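# Stretch a rubber band around two bench dogs

## Task

Loop the rubber band once around each of the two bench dogs so it sits against their sides above the board (not resting on their tops). Finish with the board lying flat and motionless on the table, the gripper empty and not touching the band, and the robot backed away after releasing.

## Robot and tools

Robot: a single six-joint arm (Trossen WXAI follower) with a two-finger parallel gripper and a wrist camera. Because there is only one arm, every command row drives that one gripper. Two cameras return images with each result: cam_high (fixed, 896x504) and cam_wrist (on the hand, 896x504). Calibration data (K, distortion, T_world_to_cam) is supplied per camera; real poses may differ by a couple of degrees and several millimetres.

Frames. The scene frame has its origin on the table surface under the arm base, +z up, and +y to the left when facing along +x. The base may be slightly tilted relative to the table. The gripper's own frame has the fingers pointing along +x and closing along y. end_effector_position is the point midway between the finger pads, roughly 3 to 4 cm behind the tips.

Command row layout (used by both execute_actions and move): 7 numbers, each within [-1, 1], ordered dx, dy, dz, rx, ry, rz, opening. The first six are an offset, not a pose: a displacement expressed in the gripper's own axes, counted from the gripper's measured pose at the start of the action (for a call's first action, the pose in the latest result). Scale: 1.0 equals 0.6 m of translation or 180 degrees of rotation; rx, ry, rz form a single rotation vector. Opening is absolute, not an offset: +1 is fully open (0.088 m), empty fingers touch near -0.80, and anything below that changes nothing. Closing from fully open needs at least about 0.5 s.

execute_actions(actions): a list of actions run one after another. Each action is a table of up to 15 rows; each row lasts one control step of 1/30 s, and if fewer than 15 rows are given the final row repeats to fill the 0.5 s action. All rows in an action measure from the same start pose, not from the previous row. An empty list just returns the current state and images. Each control step clips the commanded pose to within 70 mm and 16 degrees of the measured pose, so large offsets need several actions; after an action the arm stops at the last clipped pose, so send the remainder next time.

move(target, speed, blocking): drives the gripper in a straight path toward the single row in target, whose offsets are taken from the pose shown in the latest result; its opening is applied at the start. speed is in m/s, 0.002 to 0.5, default 0.25; rotation is capped at twice that value in rad/s. A path lasts 0.5 to 10 s and is cut off at 10 s. Rotation takes the shorter direction. The path ignores obstacles; the hand lags, may drift off, and can exceed speed, particularly with the arm near full stretch. Faster moves and targets set deeper past a contact push harder. The result adds a move: line giving the ending (done, off_target, moving, held, fault), any limits (paced means the sent pose was clipped; held means some steps were blocked, after which the arm may speed up sharply) and the remaining distance to target. With blocking=false the call returns after 0.5 s while the arm continues; no further execute_actions or move is accepted until a result shows the move finished, so use wait (wait(0) to check) or stop.

wait(seconds): 0 to 10; lets time pass with the last command held, returning early if a running move ends. stop(): brakes a running move; it needs stopping distance, more when fast, and the fingers keep moving. zoom_image(camera, region): camera is cam_high or cam_wrist; region is [x0, y0, x1, y1] in pixels of that camera's latest image, origin at top-left, no larger than 504 by 504. read_manual(section): only "licences"; no motion. finished_scene(scene): give the current scene number; irreversible; the goal must already hold and remain stable.

Reading results: the state line gives end_effector_position (m), end_effector_quat_wxyz and velocities in the scene frame; the printed position may be off, more at long reach. Hand target is the pose the controller is currently chasing. Joint positions list waist, shoulder, elbow, wrist pitch, wrist yaw, wrist roll (rad), then pad gap (m). Ranges: waist -3.054 to 3.054, shoulder 0 to 3.142, elbow 0 to 2.356, wrist pitch and yaw -1.571 to 1.571, wrist roll -3.142 to 3.142. grip_measured is the finger opening on the command scale; it may be biased by about 1 mm, and reads up to about 3 mm (0.061) tighter while squeezing something hard. To hold an item, command roughly 0.07 below grip_measured; items thinner than about 3 mm get proportionally weaker grip. grip_effort_n is motor effort (negative closes), capped near 83 N, and does not return to zero at rest. Joint torques and external torque estimates include friction and noise. A pose unreachable line means the clearance check (which treats the base mount as arm) altered or blocked the command.

Cautions: friction can leave the hand short of target or slightly tilted and may swallow small moves, so check position and orientation after each motion and correct tilt. Contact torque reaching a load limit (waist 17, shoulder 21.1, elbow 21, wrist pitch 5.55, wrist yaw 5.53, wrist roll 5.19 N m, held weight included) triggers a TORQUE FAULT: a 10 s halt and the rest of the call skipped. Holding loads heats motors; MOTOR HOT appears from 50 °C and an OVER-TEMPERATURE FAULT at 95 °C, which can end in power loss. Occasional outside tugs on held parts or pushes on loose items happen. Never knock or place anything off the table, and avoid drops, slipping, slamming, hard impacts and strong pushes. The robot keeps executing its last command while you compose replies.

Each tool is called after "Emit:" by a JSON object that holds its "fn" and its "kwargs".

## Session

Emit:
{"fn": "execute_actions", "kwargs": {"actions": []}}

Scene clock: 0.00 s.
end_effector_position=(+0.5512, +0.3326, +0.3892) grip_measured=-0.404 grip_effort_n=n/a end_effector_quat_wxyz=(+0.957, +0.208, +0.134, +0.150) end_effector_velocity=(+0.001, -0.001, -0.001) end_effector_angular_velocity=(-0.008, +0.006, -0.001)
Joint positions: [-0.111  1.685  1.674  0.291 -0.449  1.339  0.019]
Joint velocities: [-0.002  0.002  0.002 -0.007 -0.007 -0.007 -0.   ]
Joint torques (N m, as the arm reports them, + toward a larger angle): no reading
External joint torques (N m, as the arm's controller estimates them; a push from outside toward a larger angle lowers the number): no reading
Heat: hottest waist 22 °C (+0.0 °C/min).
Hand target: +0.551, +0.333, +0.389; +0.957, +0.208, +0.134, +0.150
camera_calibration (this result's frames):
cam_wrist: T_world_to_cam=[[0.233496, -0.871854, -0.430522, 0.340079], [-0.624555, 0.204877, -0.753629, 0.599688], [0.745259, 0.444855, -0.496683, -0.290459], [0, 0, 0, 1]] pos_world=[0.511598, 0.30285, 0.454088]

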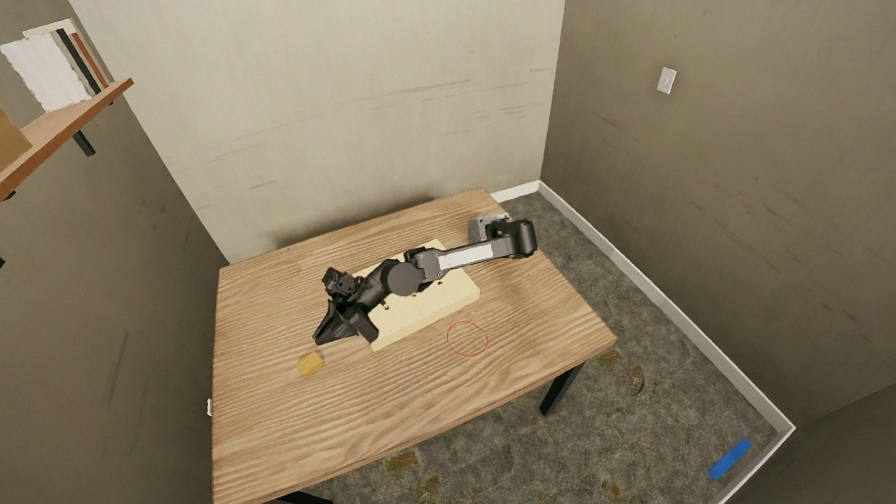

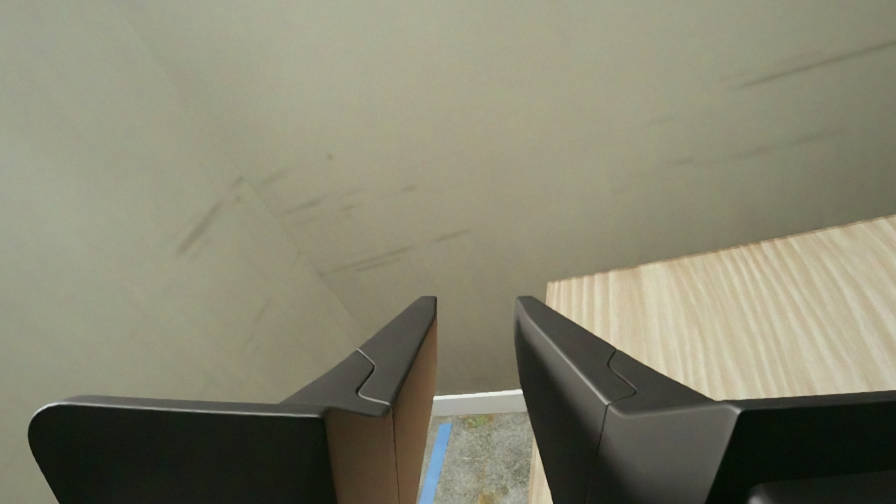

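Emit:
{"fn": "move", "kwargs": {"target": [-0.528,-0.188,-0.343,-0.028,0.402,-0.175,1]}}

Scene clock: 4.00 s.
end_effector_position=(+0.2260, +0.2009, +0.2211) grip_measured=+1.000 grip_effort_n=13.7 end_effector_quat_wxyz=(+0.723, +0.001, +0.691, -0.006) end_effector_velocity=(-0.007, -0.000, -0.002) end_effector_angular_velocity=(-0.001, +0.021, -0.012)
Joint positions: [-0.268  1.262  1.182 -1.562 -0.866 -0.289  0.088]
Joint velocities: [ 0.002 -0.007 -0.012 -0.022  0.007 -0.007  0.   ]
Joint torques (N m, as the arm reports them, + toward a larger angle): [-2.29 -1.86  2.29  0.04  0.06 -0.02]
External joint torques (N m, as the arm's controller estimates them; a push from outside toward a larger angle lowers the number): [ 0.81 -0.33 -1.44 -0.25  0.08 -0.02]
Heat: hottest waist 22 °C (+0.0 °C/min).
Hand target: +0.222, +0.200, +0.219; +0.719, +0.001, +0.695, -0.007
Off the commanded pose: 0.006 m, 3 deg.
joint sent to its limit — the command would take joint 4 (wrist pitch) past its lower limit, so that joint was sent only as far as its limit.
move: off_target
camera_calibration (this result's frames):
cam_wrist: T_world_to_cam=[[-0.00143379, -0.99996, 0.00877977, 0.210483], [-0.948984, 0.00412905, 0.315297, 0.174133], [-0.315321, -0.00787979, -0.948952, 0.357709], [0, 0, 0, 1]] pos_world=[0.278345, 0.212574, 0.282697]

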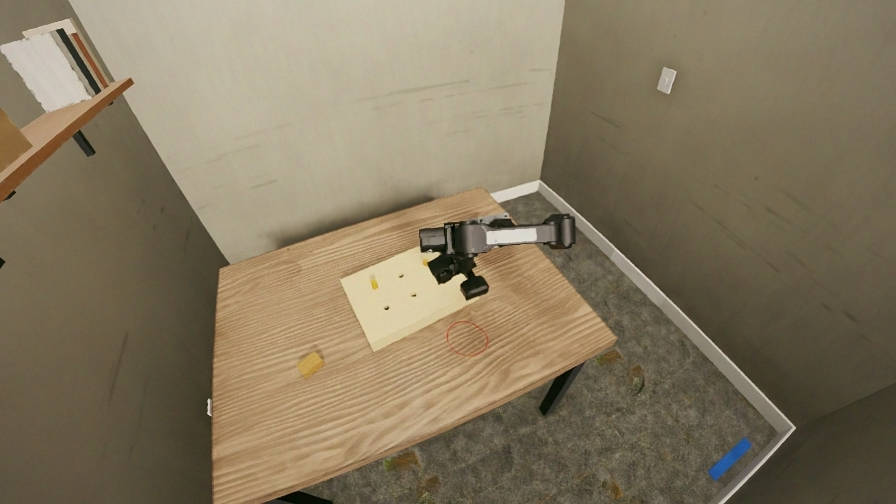

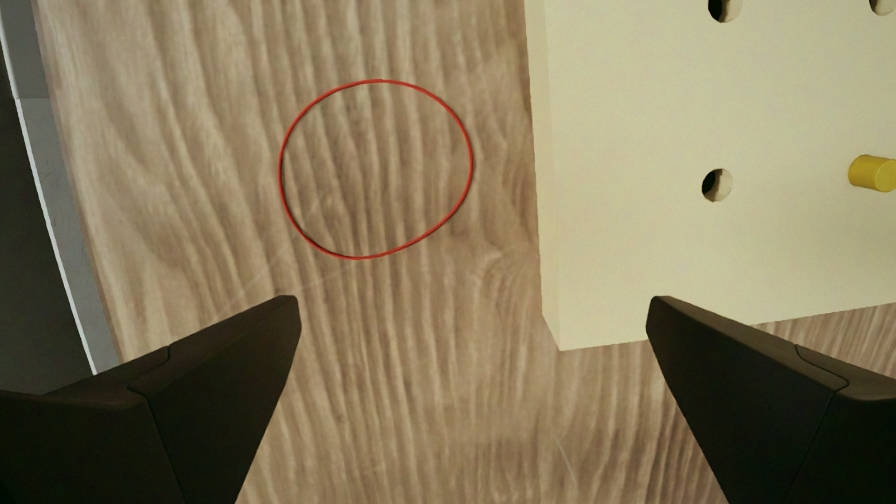

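Emit:
{"fn": "move", "kwargs": {"target": [0.152,0.093,0.123,0.5,0,0,0.1]}}

Scene clock: 8.93 s.
end_effector_position=(+0.3001, +0.2541, +0.1335) grip_measured=+0.103 grip_effort_n=-17.4 end_effector_quat_wxyz=(+0.511, +0.510, +0.485, -0.494) end_effector_velocity=(+0.001, -0.000, -0.000) end_effector_angular_velocity=(+0.007, -0.001, -0.007)
Joint positions: [ 0.191  1.43   1.259 -0.978 -0.78   1.946  0.044]
Joint velocities: [-0.002  0.002 -0.002  0.007 -0.007  0.007 -0.   ]
Joint torques (N m, as the arm reports them, + toward a larger angle): [-3.43 -3.34  4.82  0.42  0.15  0.09]
External joint torques (N m, as the arm's controller estimates them; a push from outside toward a larger angle lowers the number): [0.84 1.83 0.89 0.17 0.07 0.09]
Heat: hottest waist 23 °C (+6.7 °C/min).
Hand target: +0.303, +0.255, +0.132; +0.510, +0.509, +0.485, -0.496
Off the commanded pose: 0.004 m, 0 deg.
move: done
camera_calibration (this result's frames):
cam_wrist: T_world_to_cam=[[-0.999184, -0.000691671, -0.0403913, 0.316672], [-0.0146806, 0.937711, 0.347105, -0.249936], [0.0376353, 0.347415, -0.936956, 0.100555], [0, 0, 0, 1]] pos_world=[0.30896, 0.199653, 0.19376]

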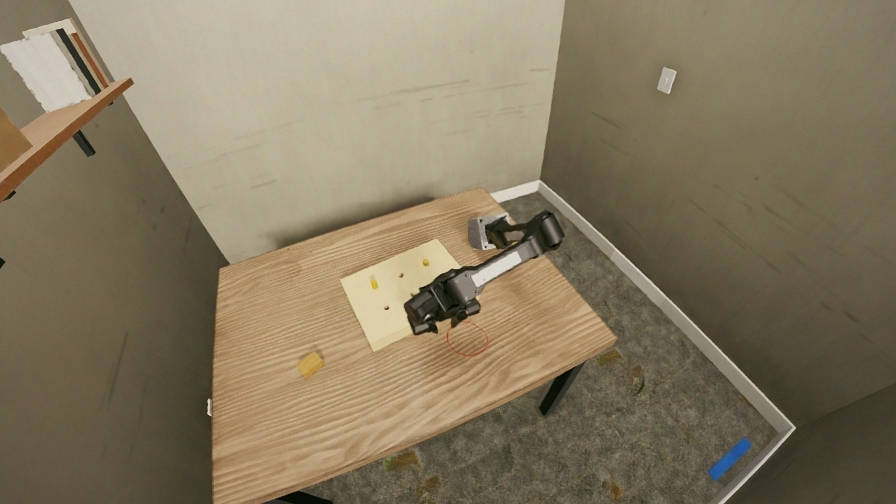

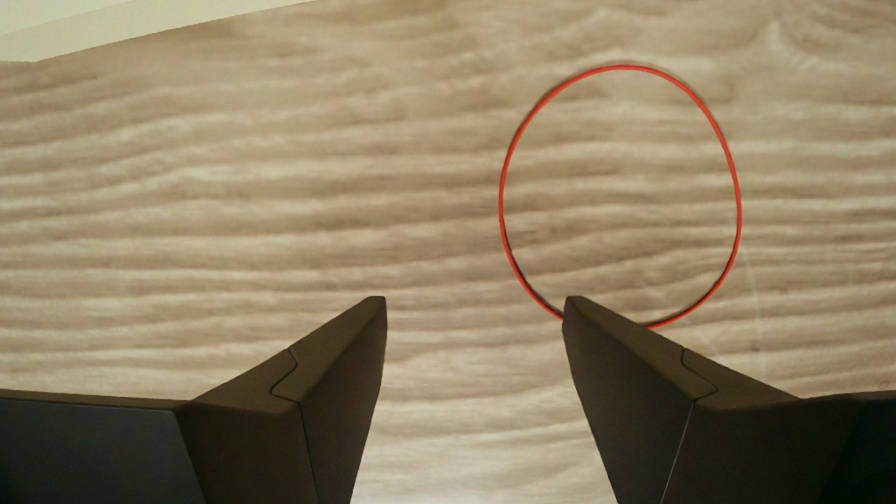

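Emit:
{"fn": "move", "kwargs": {"target": [0.135,-0.02,0.008,0,0,0,-0.1]}}

Scene clock: 10.37 s.
end_effector_position=(+0.2935, +0.2531, +0.0582) grip_measured=-0.097 grip_effort_n=-17.4 end_effector_quat_wxyz=(+0.515, +0.512, +0.487, -0.485) end_effector_velocity=(+0.001, -0.001, -0.002) end_effector_angular_velocity=(-0.000, -0.010, +0.002)
Joint positions: [ 0.389  1.461  1.059 -0.568 -0.683  2.179  0.034]
Joint velocities: [ 0.002 -0.002 -0.012  0.022  0.007  0.007 -0.   ]
Joint torques (N m, as the arm reports them, + toward a larger angle): [-3.35 -3.81  2.02  0.49  0.14  0.11]
External joint torques (N m, as the arm's controller estimates them; a push from outside toward a larger angle lowers the number): [ 0.82  2.24 -1.53  0.21  0.06  0.11]
Heat: hottest waist 23 °C (+5.8 °C/min).
Hand target: +0.291, +0.248, +0.052; +0.511, +0.509, +0.485, -0.495
Off the commanded pose: 0.008 m, 1 deg.
move: done
camera_calibration (this result's frames):
cam_wrist: T_world_to_cam=[[-0.998449, -0.0145106, -0.0537553, 0.31108], [-0.0326369, 0.934721, 0.353879, -0.217315], [0.0451112, 0.355085, -0.933745, 0.0262962], [0, 0, 0, 1]] pos_world=[0.302319, 0.198306, 0.11818]

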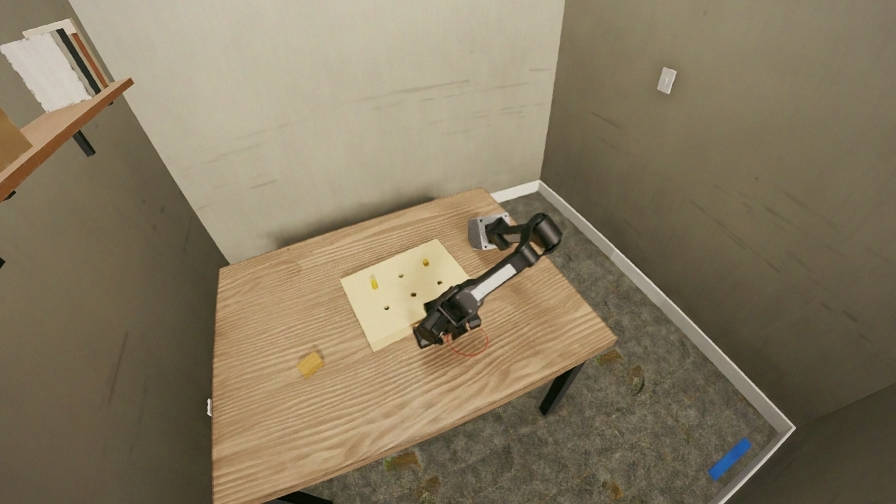

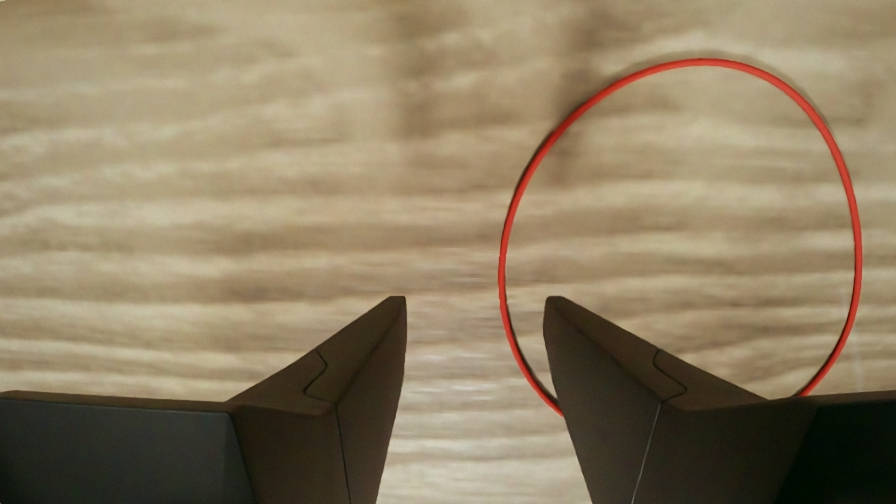

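Emit:
{"fn": "move", "kwargs": {"target": [0.047,-0.014,0.006,0,0,0,-0.1], "speed": 0.03}}

Scene clock: 11.90 s.
end_effector_position=(+0.2896, +0.2544, +0.0364) grip_measured=-0.097 grip_effort_n=-17.4 end_effector_quat_wxyz=(+0.519, +0.515, +0.488, -0.476) end_effector_velocity=(-0.002, -0.001, +0.000) end_effector_angular_velocity=(+0.006, +0.001, +0.008)
Joint positions: [ 0.448  1.476  1.001 -0.435 -0.648  2.243  0.034]
Joint velocities: [-0.002 -0.007 -0.012  0.007 -0.007 -0.007 -0.   ]
Joint torques (N m, as the arm reports them, + toward a larger angle): [-3.   -3.89  1.87  0.76  0.21  0.15]
External joint torques (N m, as the arm's controller estimates them; a push from outside toward a larger angle lowers the number): [ 1.01  2.28 -1.43  0.45  0.14  0.14]
Heat: hottest waist 23 °C (+5.0 °C/min).
Hand target: +0.287, +0.249, +0.030; +0.515, +0.511, +0.487, -0.486
Off the commanded pose: 0.009 m, 1 deg.
move: off_target
camera_calibration (this result's frames):
cam_wrist: T_world_to_cam=[[-0.997331, -0.0252729, -0.0685003, 0.308993], [-0.0484841, 0.930713, 0.362523, -0.205724], [0.0545921, 0.364876, -0.929454, 0.000235311], [0, 0, 0, 1]] pos_world=[0.298181, 0.199193, 0.0959642]

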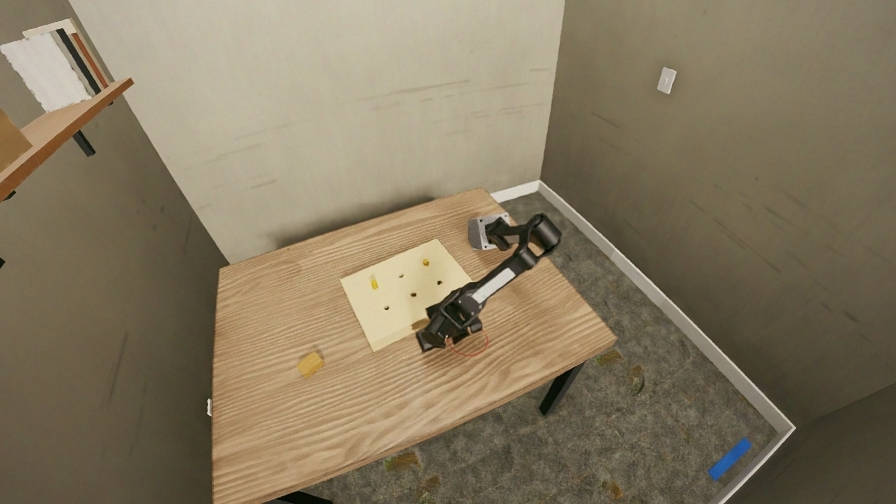

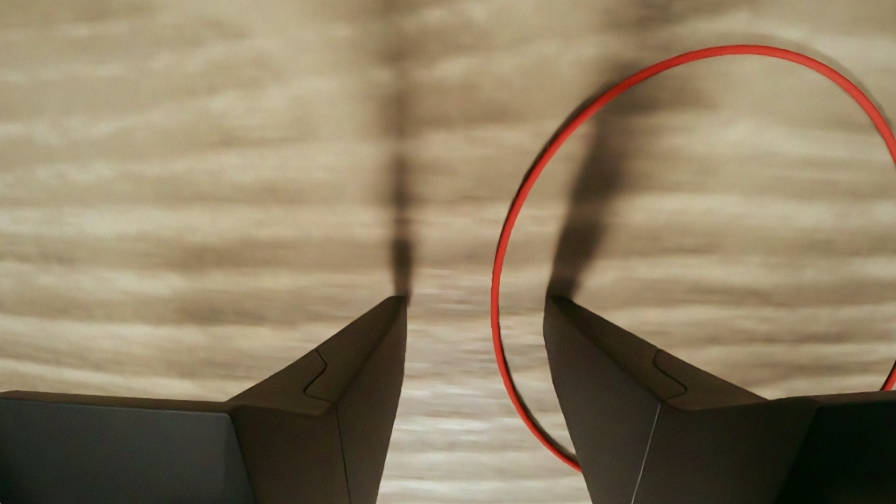

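Shadows meet the tips: touching. Close and lift.

Emit:
{"fn": "execute_actions", "kwargs": {"actions": [[[0.004,0,0,0,0,0,-1]],[[0.002,0,0,0,0,0,-1]],[[-0.05,0,0,0,0,0,-1]]]}}

Emit:
{"fn": "move", "kwargs": {"target": [-0.38,0,0,0,0,0,-1], "speed": 0.2}}

Scene clock: 13.63 s.
end_effector_position=(+0.2871, +0.2510, +0.0616) grip_measured=-0.792 grip_effort_n=-83.5 end_effector_quat_wxyz=(+0.518, +0.515, +0.486, -0.480) end_effector_velocity=(-0.005, -0.004, +0.002) end_effector_angular_velocity=(+0.001, +0.027, -0.023)
Joint positions: [ 0.386  1.423  1.018 -0.55  -0.683  2.183  0.   ]
Joint velocities: [-0.012 -0.002 -0.002 -0.037 -0.022 -0.007 -0.   ]
Joint torques (N m, as the arm reports them, + toward a larger angle): [-3.38 -5.88  4.28  0.01  0.01 -0.05]
External joint torques (N m, as the arm's controller estimates them; a push from outside toward a larger angle lowers the number): [ 0.52 -0.04  0.69 -0.29 -0.06 -0.05]
External joint torques at the end of the 1st action: [ 0.85  1.32 -0.37  0.19  0.07  0.1 ]
External joint torques at the end of the 2nd action: [ 0.68  1.06 -0.4   0.22  0.08  0.09]
Heat: hottest waist 23 °C (+4.4 °C/min).
Hand target: +0.288, +0.255, +0.066; +0.520, +0.516, +0.489, -0.473
Off the commanded pose: 0.006 m, 1 deg.
camera_calibration (this result's frames):
cam_wrist: T_world_to_cam=[[-0.997673, -0.0181007, -0.0657403, 0.306264], [-0.0405952, 0.932311, 0.359372, -0.214204], [0.0547855, 0.361204, -0.930876, 0.0259722], [0, 0, 0, 1]] pos_world=[0.295432, 0.195867, 0.12129]

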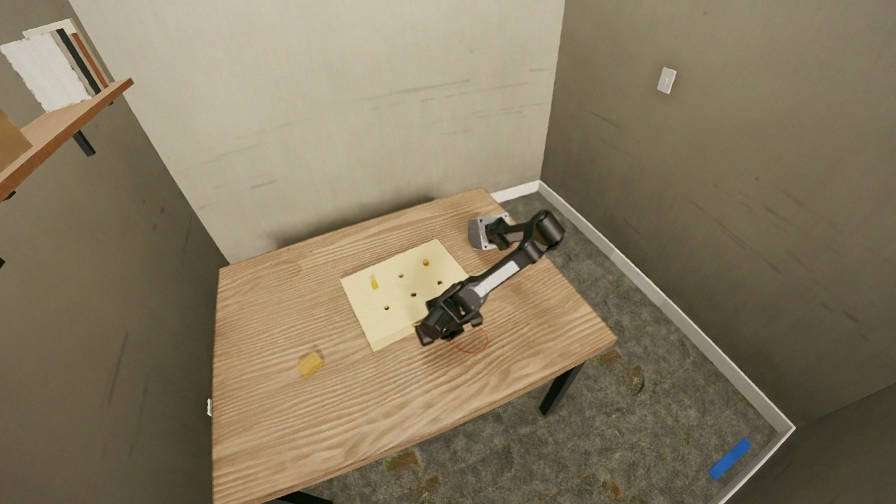

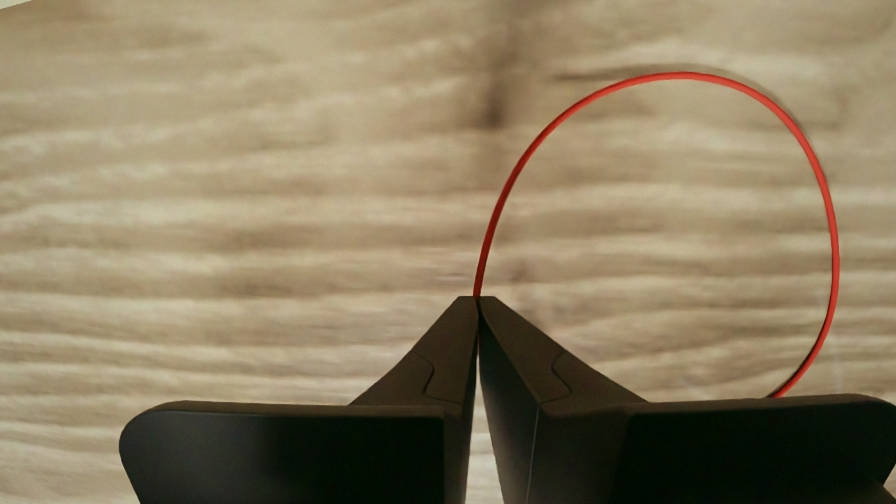

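Scene clock: 15.37 s.
end_effector_position=(+0.2733, +0.2486, +0.2865) grip_measured=-0.792 grip_effort_n=-83.5 end_effector_quat_wxyz=(+0.573, +0.560, +0.415, -0.431) end_effector_velocity=(+0.000, -0.002, +0.003) end_effector_angular_velocity=(-0.010, -0.007, -0.005)
Joint positions: [-0.327  1.293  1.522 -1.562 -0.899  1.477  0.   ]
Joint velocities: [-0.012  0.002  0.007 -0.007  0.007 -0.007 -0.   ]
Joint torques (N m, as the arm reports them, + toward a larger angle): [-2.89 -1.16  4.22  0.43 -0.03 -0.11]
External joint torques (N m, as the arm's controller estimates them; a push from outside toward a larger angle lowers the number): [ 0.28 -0.15  0.79 -0.19 -0.09 -0.1 ]
Heat: hottest waist 23 °C (+3.9 °C/min).
Hand target: +0.273, +0.251, +0.289; +0.578, +0.559, +0.415, -0.426
Off the commanded pose: 0.003 m, 13 deg.
joint sent to its limit — the command would take joint 4 (wrist pitch) past its lower limit, so that joint was sent only as far as its limit.
move: off_target
camera_calibration (this result's frames):
cam_wrist: T_world_to_cam=[[-0.959147, -0.0103261, -0.282719, 0.356972], [-0.102819, 0.943722, 0.314353, -0.266328], [0.263562, 0.330579, -0.90623, 0.180436], [0, 0, 0, 1]] pos_world=[0.26745, 0.195377, 0.34816]

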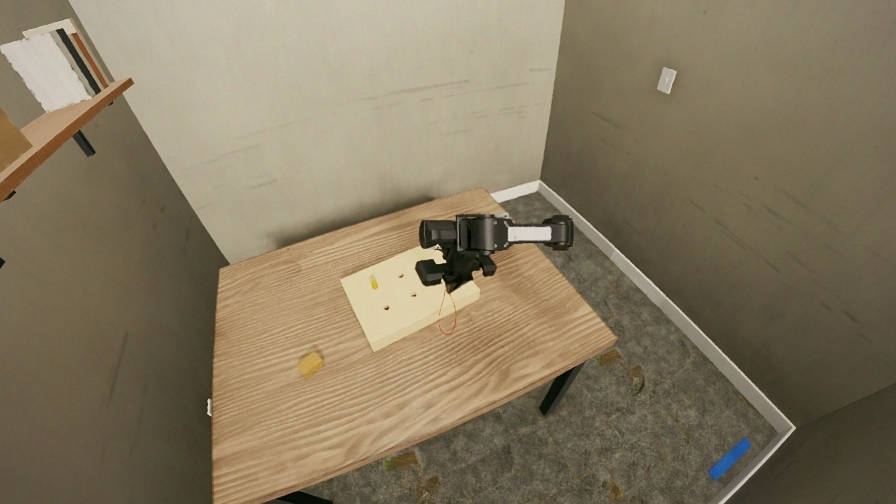

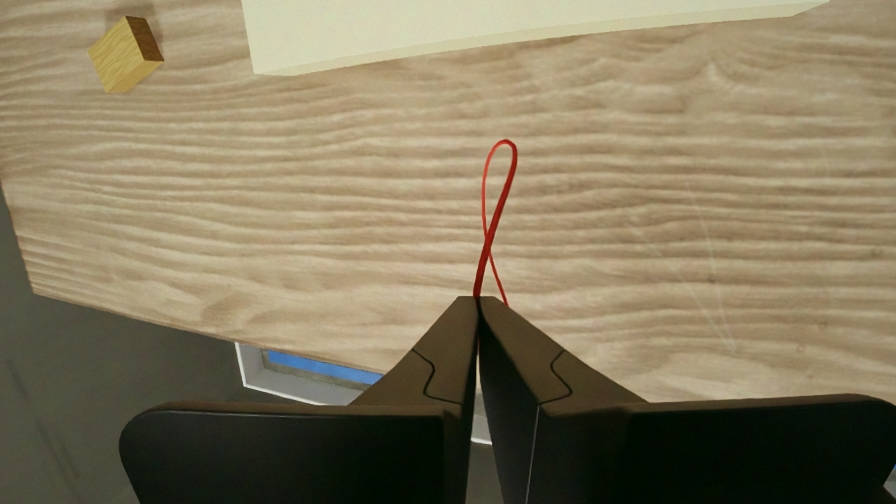

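Emit:
{"fn": "move", "kwargs": {"target": [-0.017,-0.1,0.423,0,0,0,-1], "speed": 0.15}}

Scene clock: 18.20 s.
end_effector_position=(+0.2143, -0.0034, +0.2908) grip_measured=-0.792 grip_effort_n=-83.5 end_effector_quat_wxyz=(+0.578, +0.560, +0.412, -0.427) end_effector_velocity=(-0.003, -0.001, -0.001) end_effector_angular_velocity=(+0.004, +0.007, +0.007)
Joint positions: [-1.029  1.745  1.118 -1.507 -0.774  0.425  0.   ]
Joint velocities: [-0.007  0.007 -0.002 -0.007  0.007 -0.022 -0.   ]
Joint torques (N m, as the arm reports them, + toward a larger angle): [-3.19 -0.55  4.13  0.76 -0.06 -0.08]
External joint torques (N m, as the arm's controller estimates them; a push from outside toward a larger angle lowers the number): [ 0.31  0.88 -0.96  0.21  0.11 -0.06]
Heat: hottest waist 23 °C (+3.3 °C/min).
Hand target: +0.213, -0.005, +0.289; +0.575, +0.562, +0.413, -0.428
Off the commanded pose: 0.006 m, 1 deg.
move: done
camera_calibration (this result's frames):
cam_wrist: T_world_to_cam=[[-0.955403, -0.0174114, -0.294791, 0.301698], [-0.111866, 0.945202, 0.306724, -0.0317337], [0.273297, 0.326022, -0.904996, 0.280688], [0, 0, 0, 1]] pos_world=[0.207982, -0.0562624, 0.352693]

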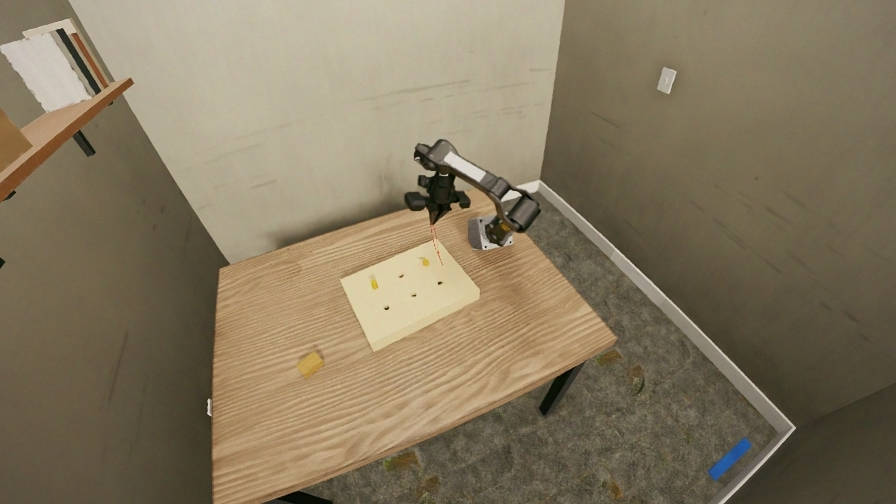

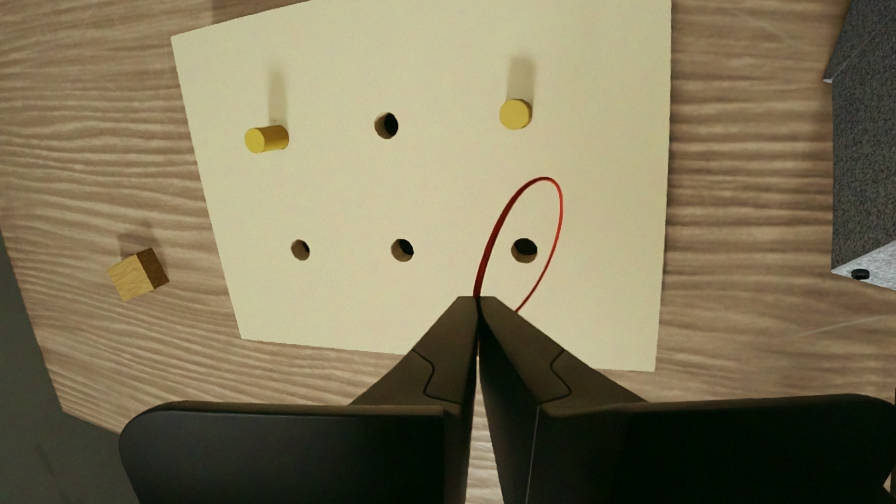

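Emit:
{"fn": "move", "kwargs": {"target": [0.002,0,0.056,0,0,0,-1], "speed": 0.08}}

Emit:
{"fn": "move", "kwargs": {"target": [0.065,-0.02,0,0,0,0,-1], "speed": 0.06}}

Scene clock: 20.33 s.
end_effector_position=(+0.2137, -0.0339, +0.2887) grip_measured=-0.792 grip_effort_n=-83.5 end_effector_quat_wxyz=(+0.575, +0.563, +0.413, -0.427) end_effector_velocity=(-0.000, +0.002, -0.002) end_effector_angular_velocity=(+0.028, +0.003, -0.005)
Joint positions: [-1.059  1.855  1.142 -1.454 -0.76   0.391  0.   ]
Joint velocities: [ 0.002  0.012  0.002 -0.022 -0.007 -0.007 -0.   ]
Joint torques (N m, as the arm reports them, + toward a larger angle): [-3.35 -1.14  6.27  0.75 -0.06 -0.12]
External joint torques (N m, as the arm's controller estimates them; a push from outside toward a larger angle lowers the number): [ 0.27  0.91  1.12  0.25  0.12 -0.1 ]
Heat: hottest waist 23 °C (+3.0 °C/min).
Hand target: +0.215, -0.037, +0.291; +0.578, +0.560, +0.412, -0.427
Off the commanded pose: 0.004 m, 1 deg.
move: done
camera_calibration (this result's frames):
cam_wrist: T_world_to_cam=[[-0.955647, -0.01089, -0.294314, 0.300032], [-0.107681, 0.943047, 0.31475, -0.0056523], [0.274124, 0.332482, -0.902392, 0.288242], [0, 0, 0, 1]] pos_world=[0.207102, -0.0872377, 0.35019]

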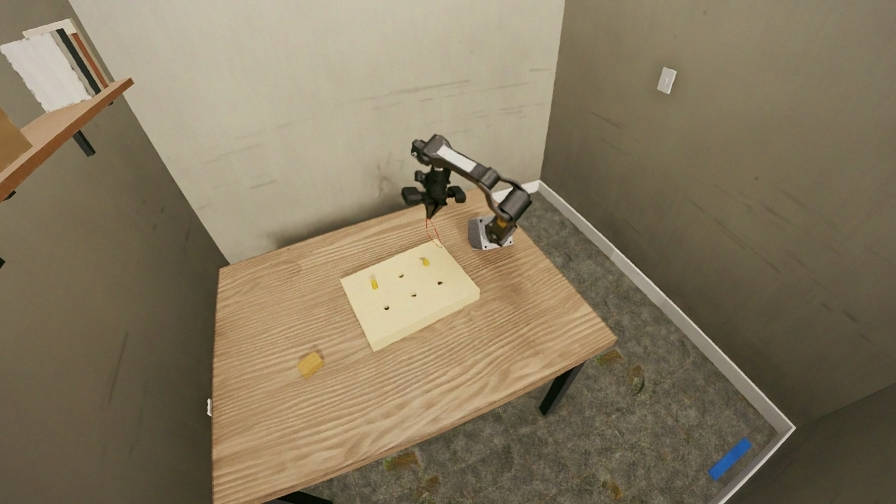

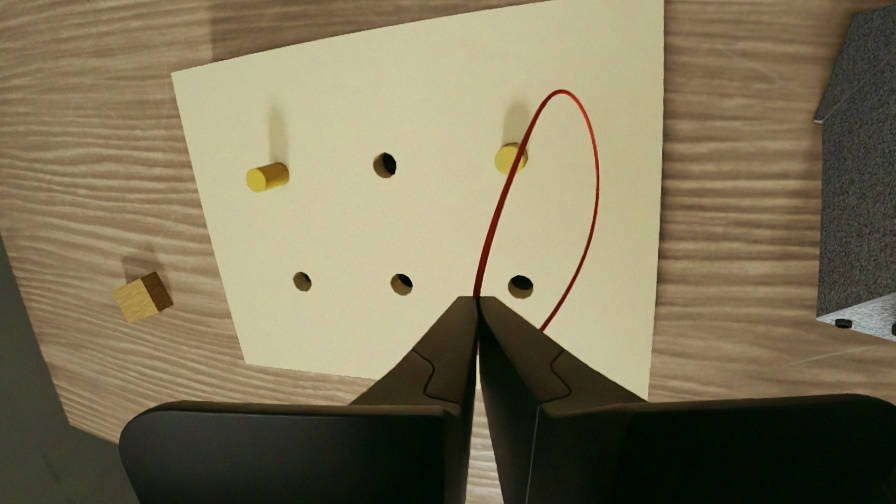

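Scene clock: 21.40 s.
end_effector_position=(+0.2146, -0.0372, +0.2517) grip_measured=-0.792 grip_effort_n=-83.5 end_effector_quat_wxyz=(+0.578, +0.561, +0.411, -0.427) end_effector_velocity=(-0.000, +0.003, -0.003) end_effector_angular_velocity=(+0.004, -0.002, +0.000)
Joint positions: [-0.992  1.822  0.991 -1.272 -0.795  0.472  0.   ]
Joint velocities: [ 0.007 -0.012 -0.017  0.007 -0.007  0.007 -0.   ]
Joint torques (N m, as the arm reports them, + toward a larger angle): [-2.84 -2.46  3.53  0.79 -0.2   0.07]
External joint torques (N m, as the arm's controller estimates them; a push from outside toward a larger angle lowers the number): [ 0.83 -0.25 -1.72  0.24 -0.04  0.08]
Heat: hottest waist 23 °C (+2.8 °C/min).
Hand target: +0.213, -0.035, +0.248; +0.575, +0.563, +0.413, -0.427
Off the commanded pose: 0.005 m, 0 deg.
move: done
camera_calibration (this result's frames):
cam_wrist: T_world_to_cam=[[-0.955019, -0.0150991, -0.29616, 0.29022], [-0.110533, 0.944858, 0.308261, 0.0115437], [0.275174, 0.327131, -0.904027, 0.255668], [0, 0, 0, 1]] pos_world=[0.208088, -0.0901619, 0.313523]

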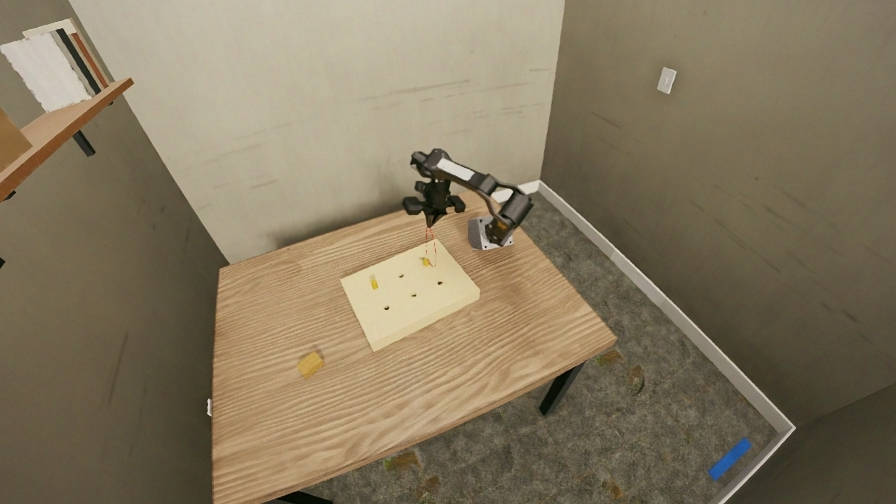

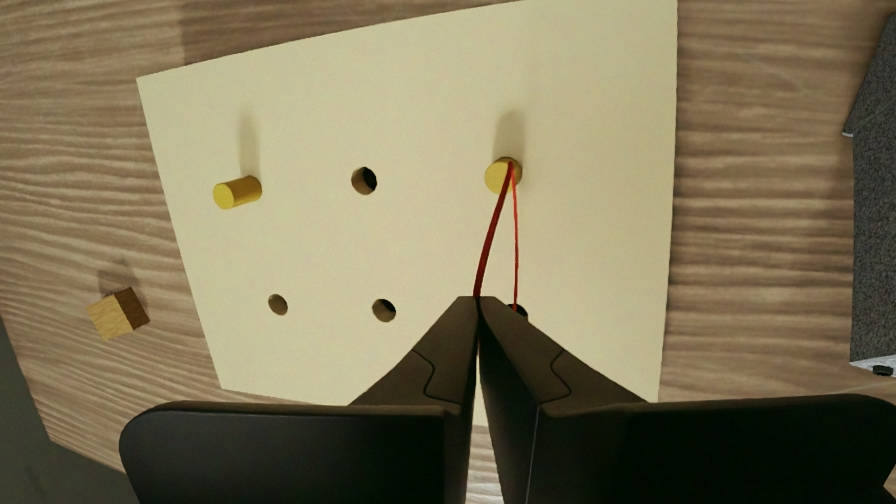

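Emit:
{"fn": "move", "kwargs": {"target": [-0.03,0,0,0,0,0,-1], "speed": 0.04}}

Emit:
{"fn": "move", "kwargs": {"target": [-0.01,-0.035,0.025,0,0,0,-1], "speed": 0.03}}

Emit:
{"fn": "wait", "kwargs": {"seconds": 1}}

Scene clock: 22.60 s.
end_effector_position=(+0.2087, -0.0350, +0.2664) grip_measured=-0.792 grip_effort_n=-83.5 end_effector_quat_wxyz=(+0.577, +0.563, +0.411, -0.427) end_effector_velocity=(-0.003, -0.001, +0.002) end_effector_angular_velocity=(-0.005, +0.000, +0.008)
Joint positions: [-1.037  1.825  1.035 -1.354 -0.773  0.419  0.   ]
Joint velocities: [-0.012  0.002  0.002 -0.007  0.007 -0.022 -0.   ]
Joint torques (N m, as the arm reports them, + toward a larger angle): [-3.15 -1.05  6.37  0.37 -0.1  -0.12]
External joint torques (N m, as the arm's controller estimates them; a push from outside toward a larger angle lowers the number): [ 0.43  0.99  1.11 -0.18  0.06 -0.1 ]
Heat: hottest waist 23 °C (+2.7 °C/min).
Hand target: +0.209, -0.037, +0.269; +0.578, +0.561, +0.411, -0.427
Off the commanded pose: 0.003 m, 0 deg.
move: done
camera_calibration (this result's frames):
cam_wrist: T_world_to_cam=[[-0.954831, -0.0120534, -0.296905, 0.289152], [-0.10874, 0.944044, 0.311378, 0.00304127], [0.276538, 0.329599, -0.902713, 0.269334], [0, 0, 0, 1]] pos_world=[0.201941, -0.0881578, 0.328035]

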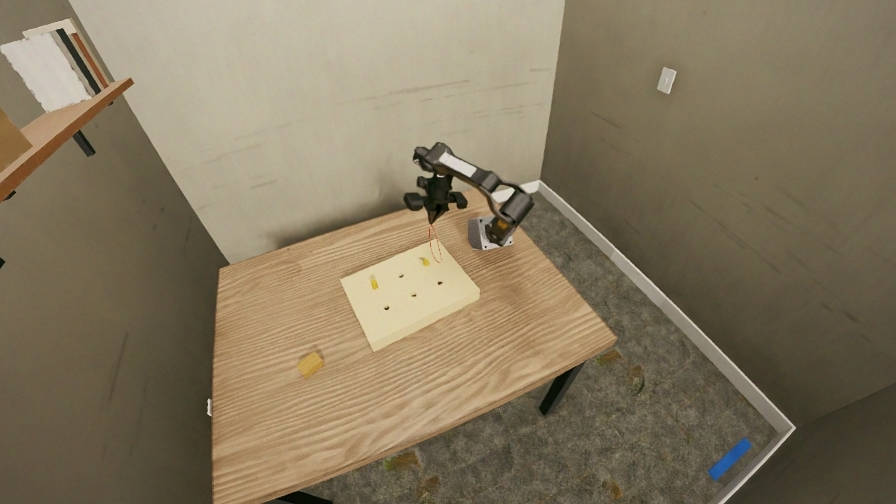

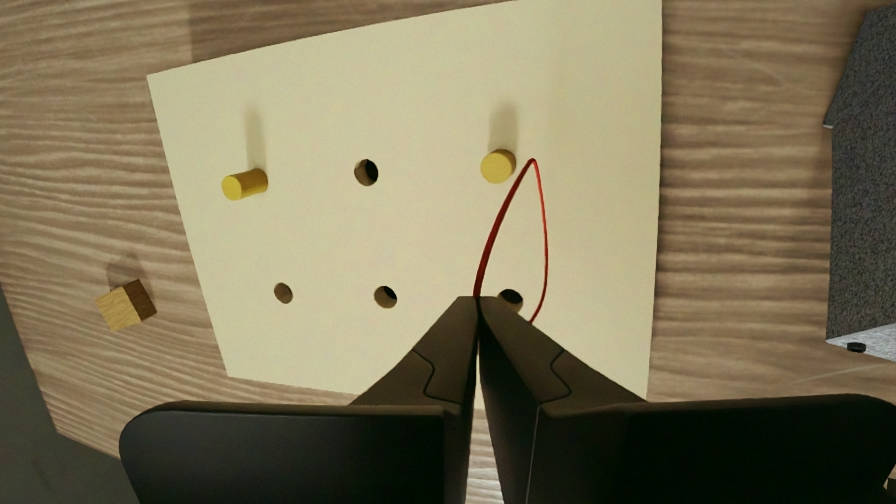

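Scene clock: 23.80 s.
end_effector_position=(+0.1904, -0.0503, +0.2712) grip_measured=-0.792 grip_effort_n=-83.5 end_effector_quat_wxyz=(+0.585, +0.557, +0.408, -0.426) end_effector_velocity=(-0.004, +0.001, -0.001) end_effector_angular_velocity=(+0.022, +0.005, -0.016)
Joint positions: [-1.119  1.859  1.029 -1.354 -0.729  0.327  0.   ]
Joint velocities: [-0.012  0.007 -0.002 -0.022  0.007 -0.007 -0.   ]
Joint torques (N m, as the arm reports them, + toward a larger angle): [-2.76 -1.17  3.63  0.48 -0.11 -0.12]
External joint torques (N m, as the arm's controller estimates them; a push from outside toward a larger angle lowers the number): [ 0.5   0.94 -1.78 -0.05  0.07 -0.1 ]
Heat: hottest waist 23 °C (+2.5 °C/min).
Hand target: +0.187, -0.050, +0.267; +0.577, +0.563, +0.411, -0.426
Off the commanded pose: 0.006 m, 1 deg.
move: done
camera_calibration (this result's frames):
cam_wrist: T_world_to_cam=[[-0.952457, -0.0265927, -0.303511, 0.273556], [-0.119797, 0.948632, 0.292824, 0.0213692], [0.280133, 0.315262, -0.906717, 0.283395], [0, 0, 0, 1]] pos_world=[0.183722, -0.10234, 0.333729]

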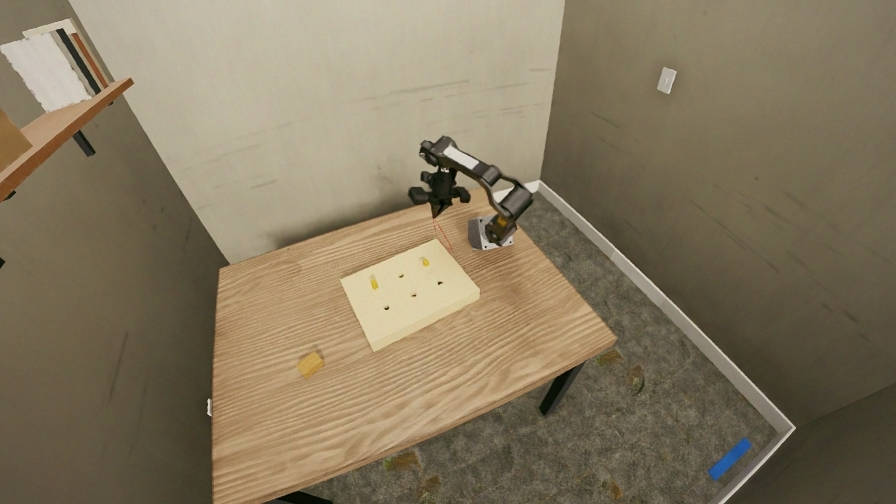

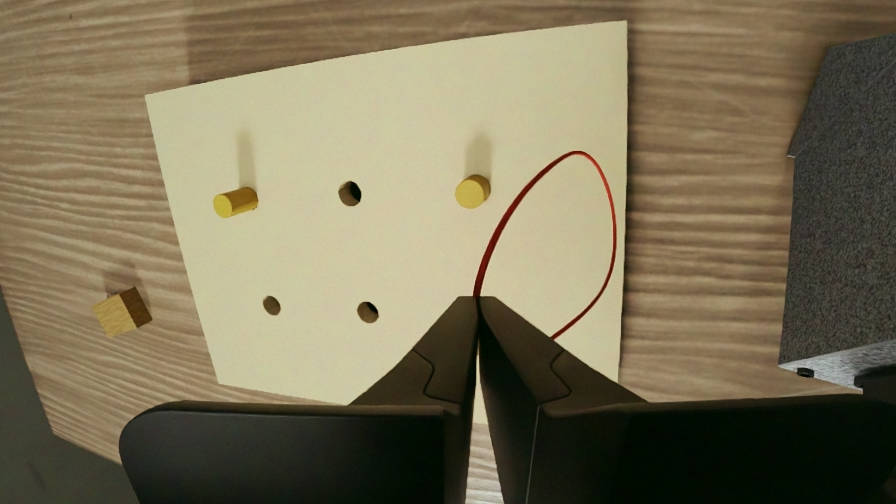

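Scene clock: 24.80 s.
end_effector_position=(+0.1902, -0.0505, +0.2711) grip_measured=-0.792 grip_effort_n=-83.5 end_effector_quat_wxyz=(+0.585, +0.557, +0.408, -0.426) end_effector_velocity=(-0.000, +0.004, +0.001) end_effector_angular_velocity=(+0.010, -0.004, +0.013)
Joint positions: [-1.12   1.86   1.029 -1.354 -0.728  0.326  0.   ]
Joint velocities: [-0.002 -0.002  0.002 -0.022 -0.007 -0.022 -0.   ]
Joint torques (N m, as the arm reports them, + toward a larger angle): [-2.87 -1.2   3.68  0.48 -0.11 -0.09]
External joint torques (N m, as the arm's controller estimates them; a push from outside toward a larger angle lowers the number): [ 0.35  1.   -1.77 -0.04  0.08 -0.07]
Heat: hottest waist 23 °C (+2.4 °C/min).
Hand target: +0.187, -0.050, +0.267; +0.577, +0.563, +0.411, -0.426
Off the commanded pose: 0.006 m, 1 deg.
wait: 1.00 s; at rest by 0.17 s
camera_calibration (this result's frames):
cam_wrist: T_world_to_cam=[[-0.952563, -0.0267479, -0.303164, 0.273241], [-0.119841, 0.948617, 0.292855, 0.0215445], [0.279754, 0.315294, -0.906823, 0.283607], [0, 0, 0, 1]] pos_world=[0.183521, -0.102548, 0.333709]

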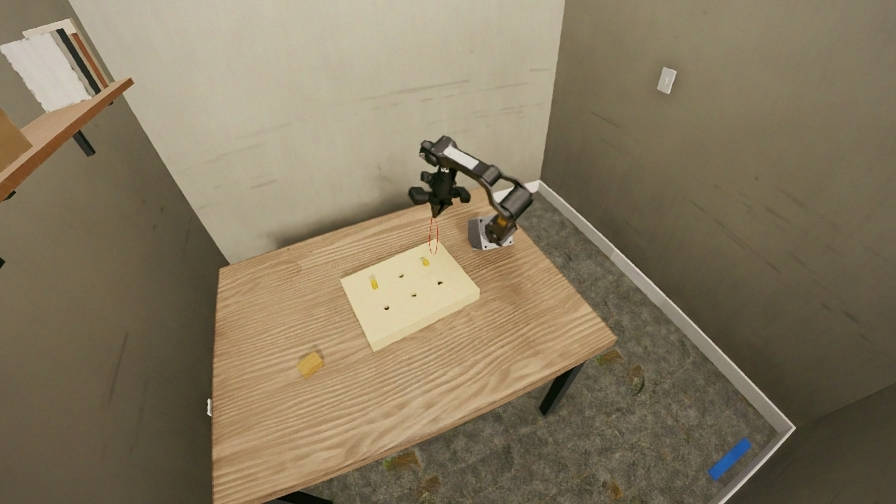

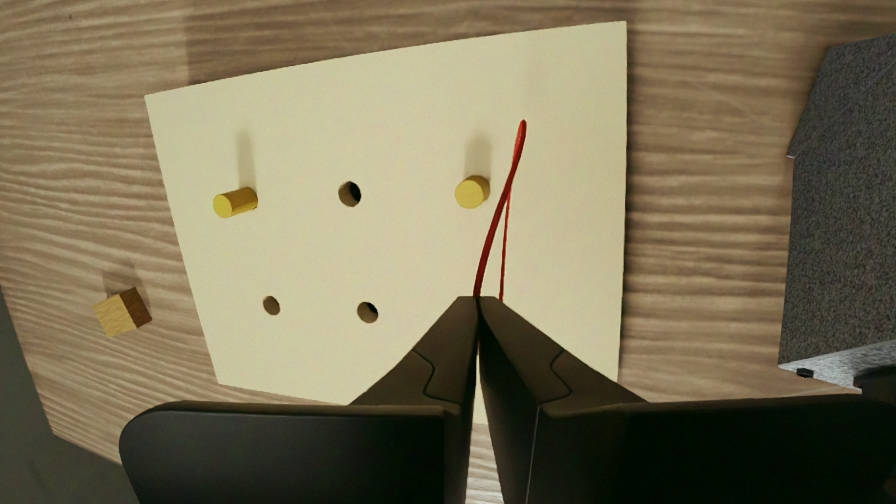

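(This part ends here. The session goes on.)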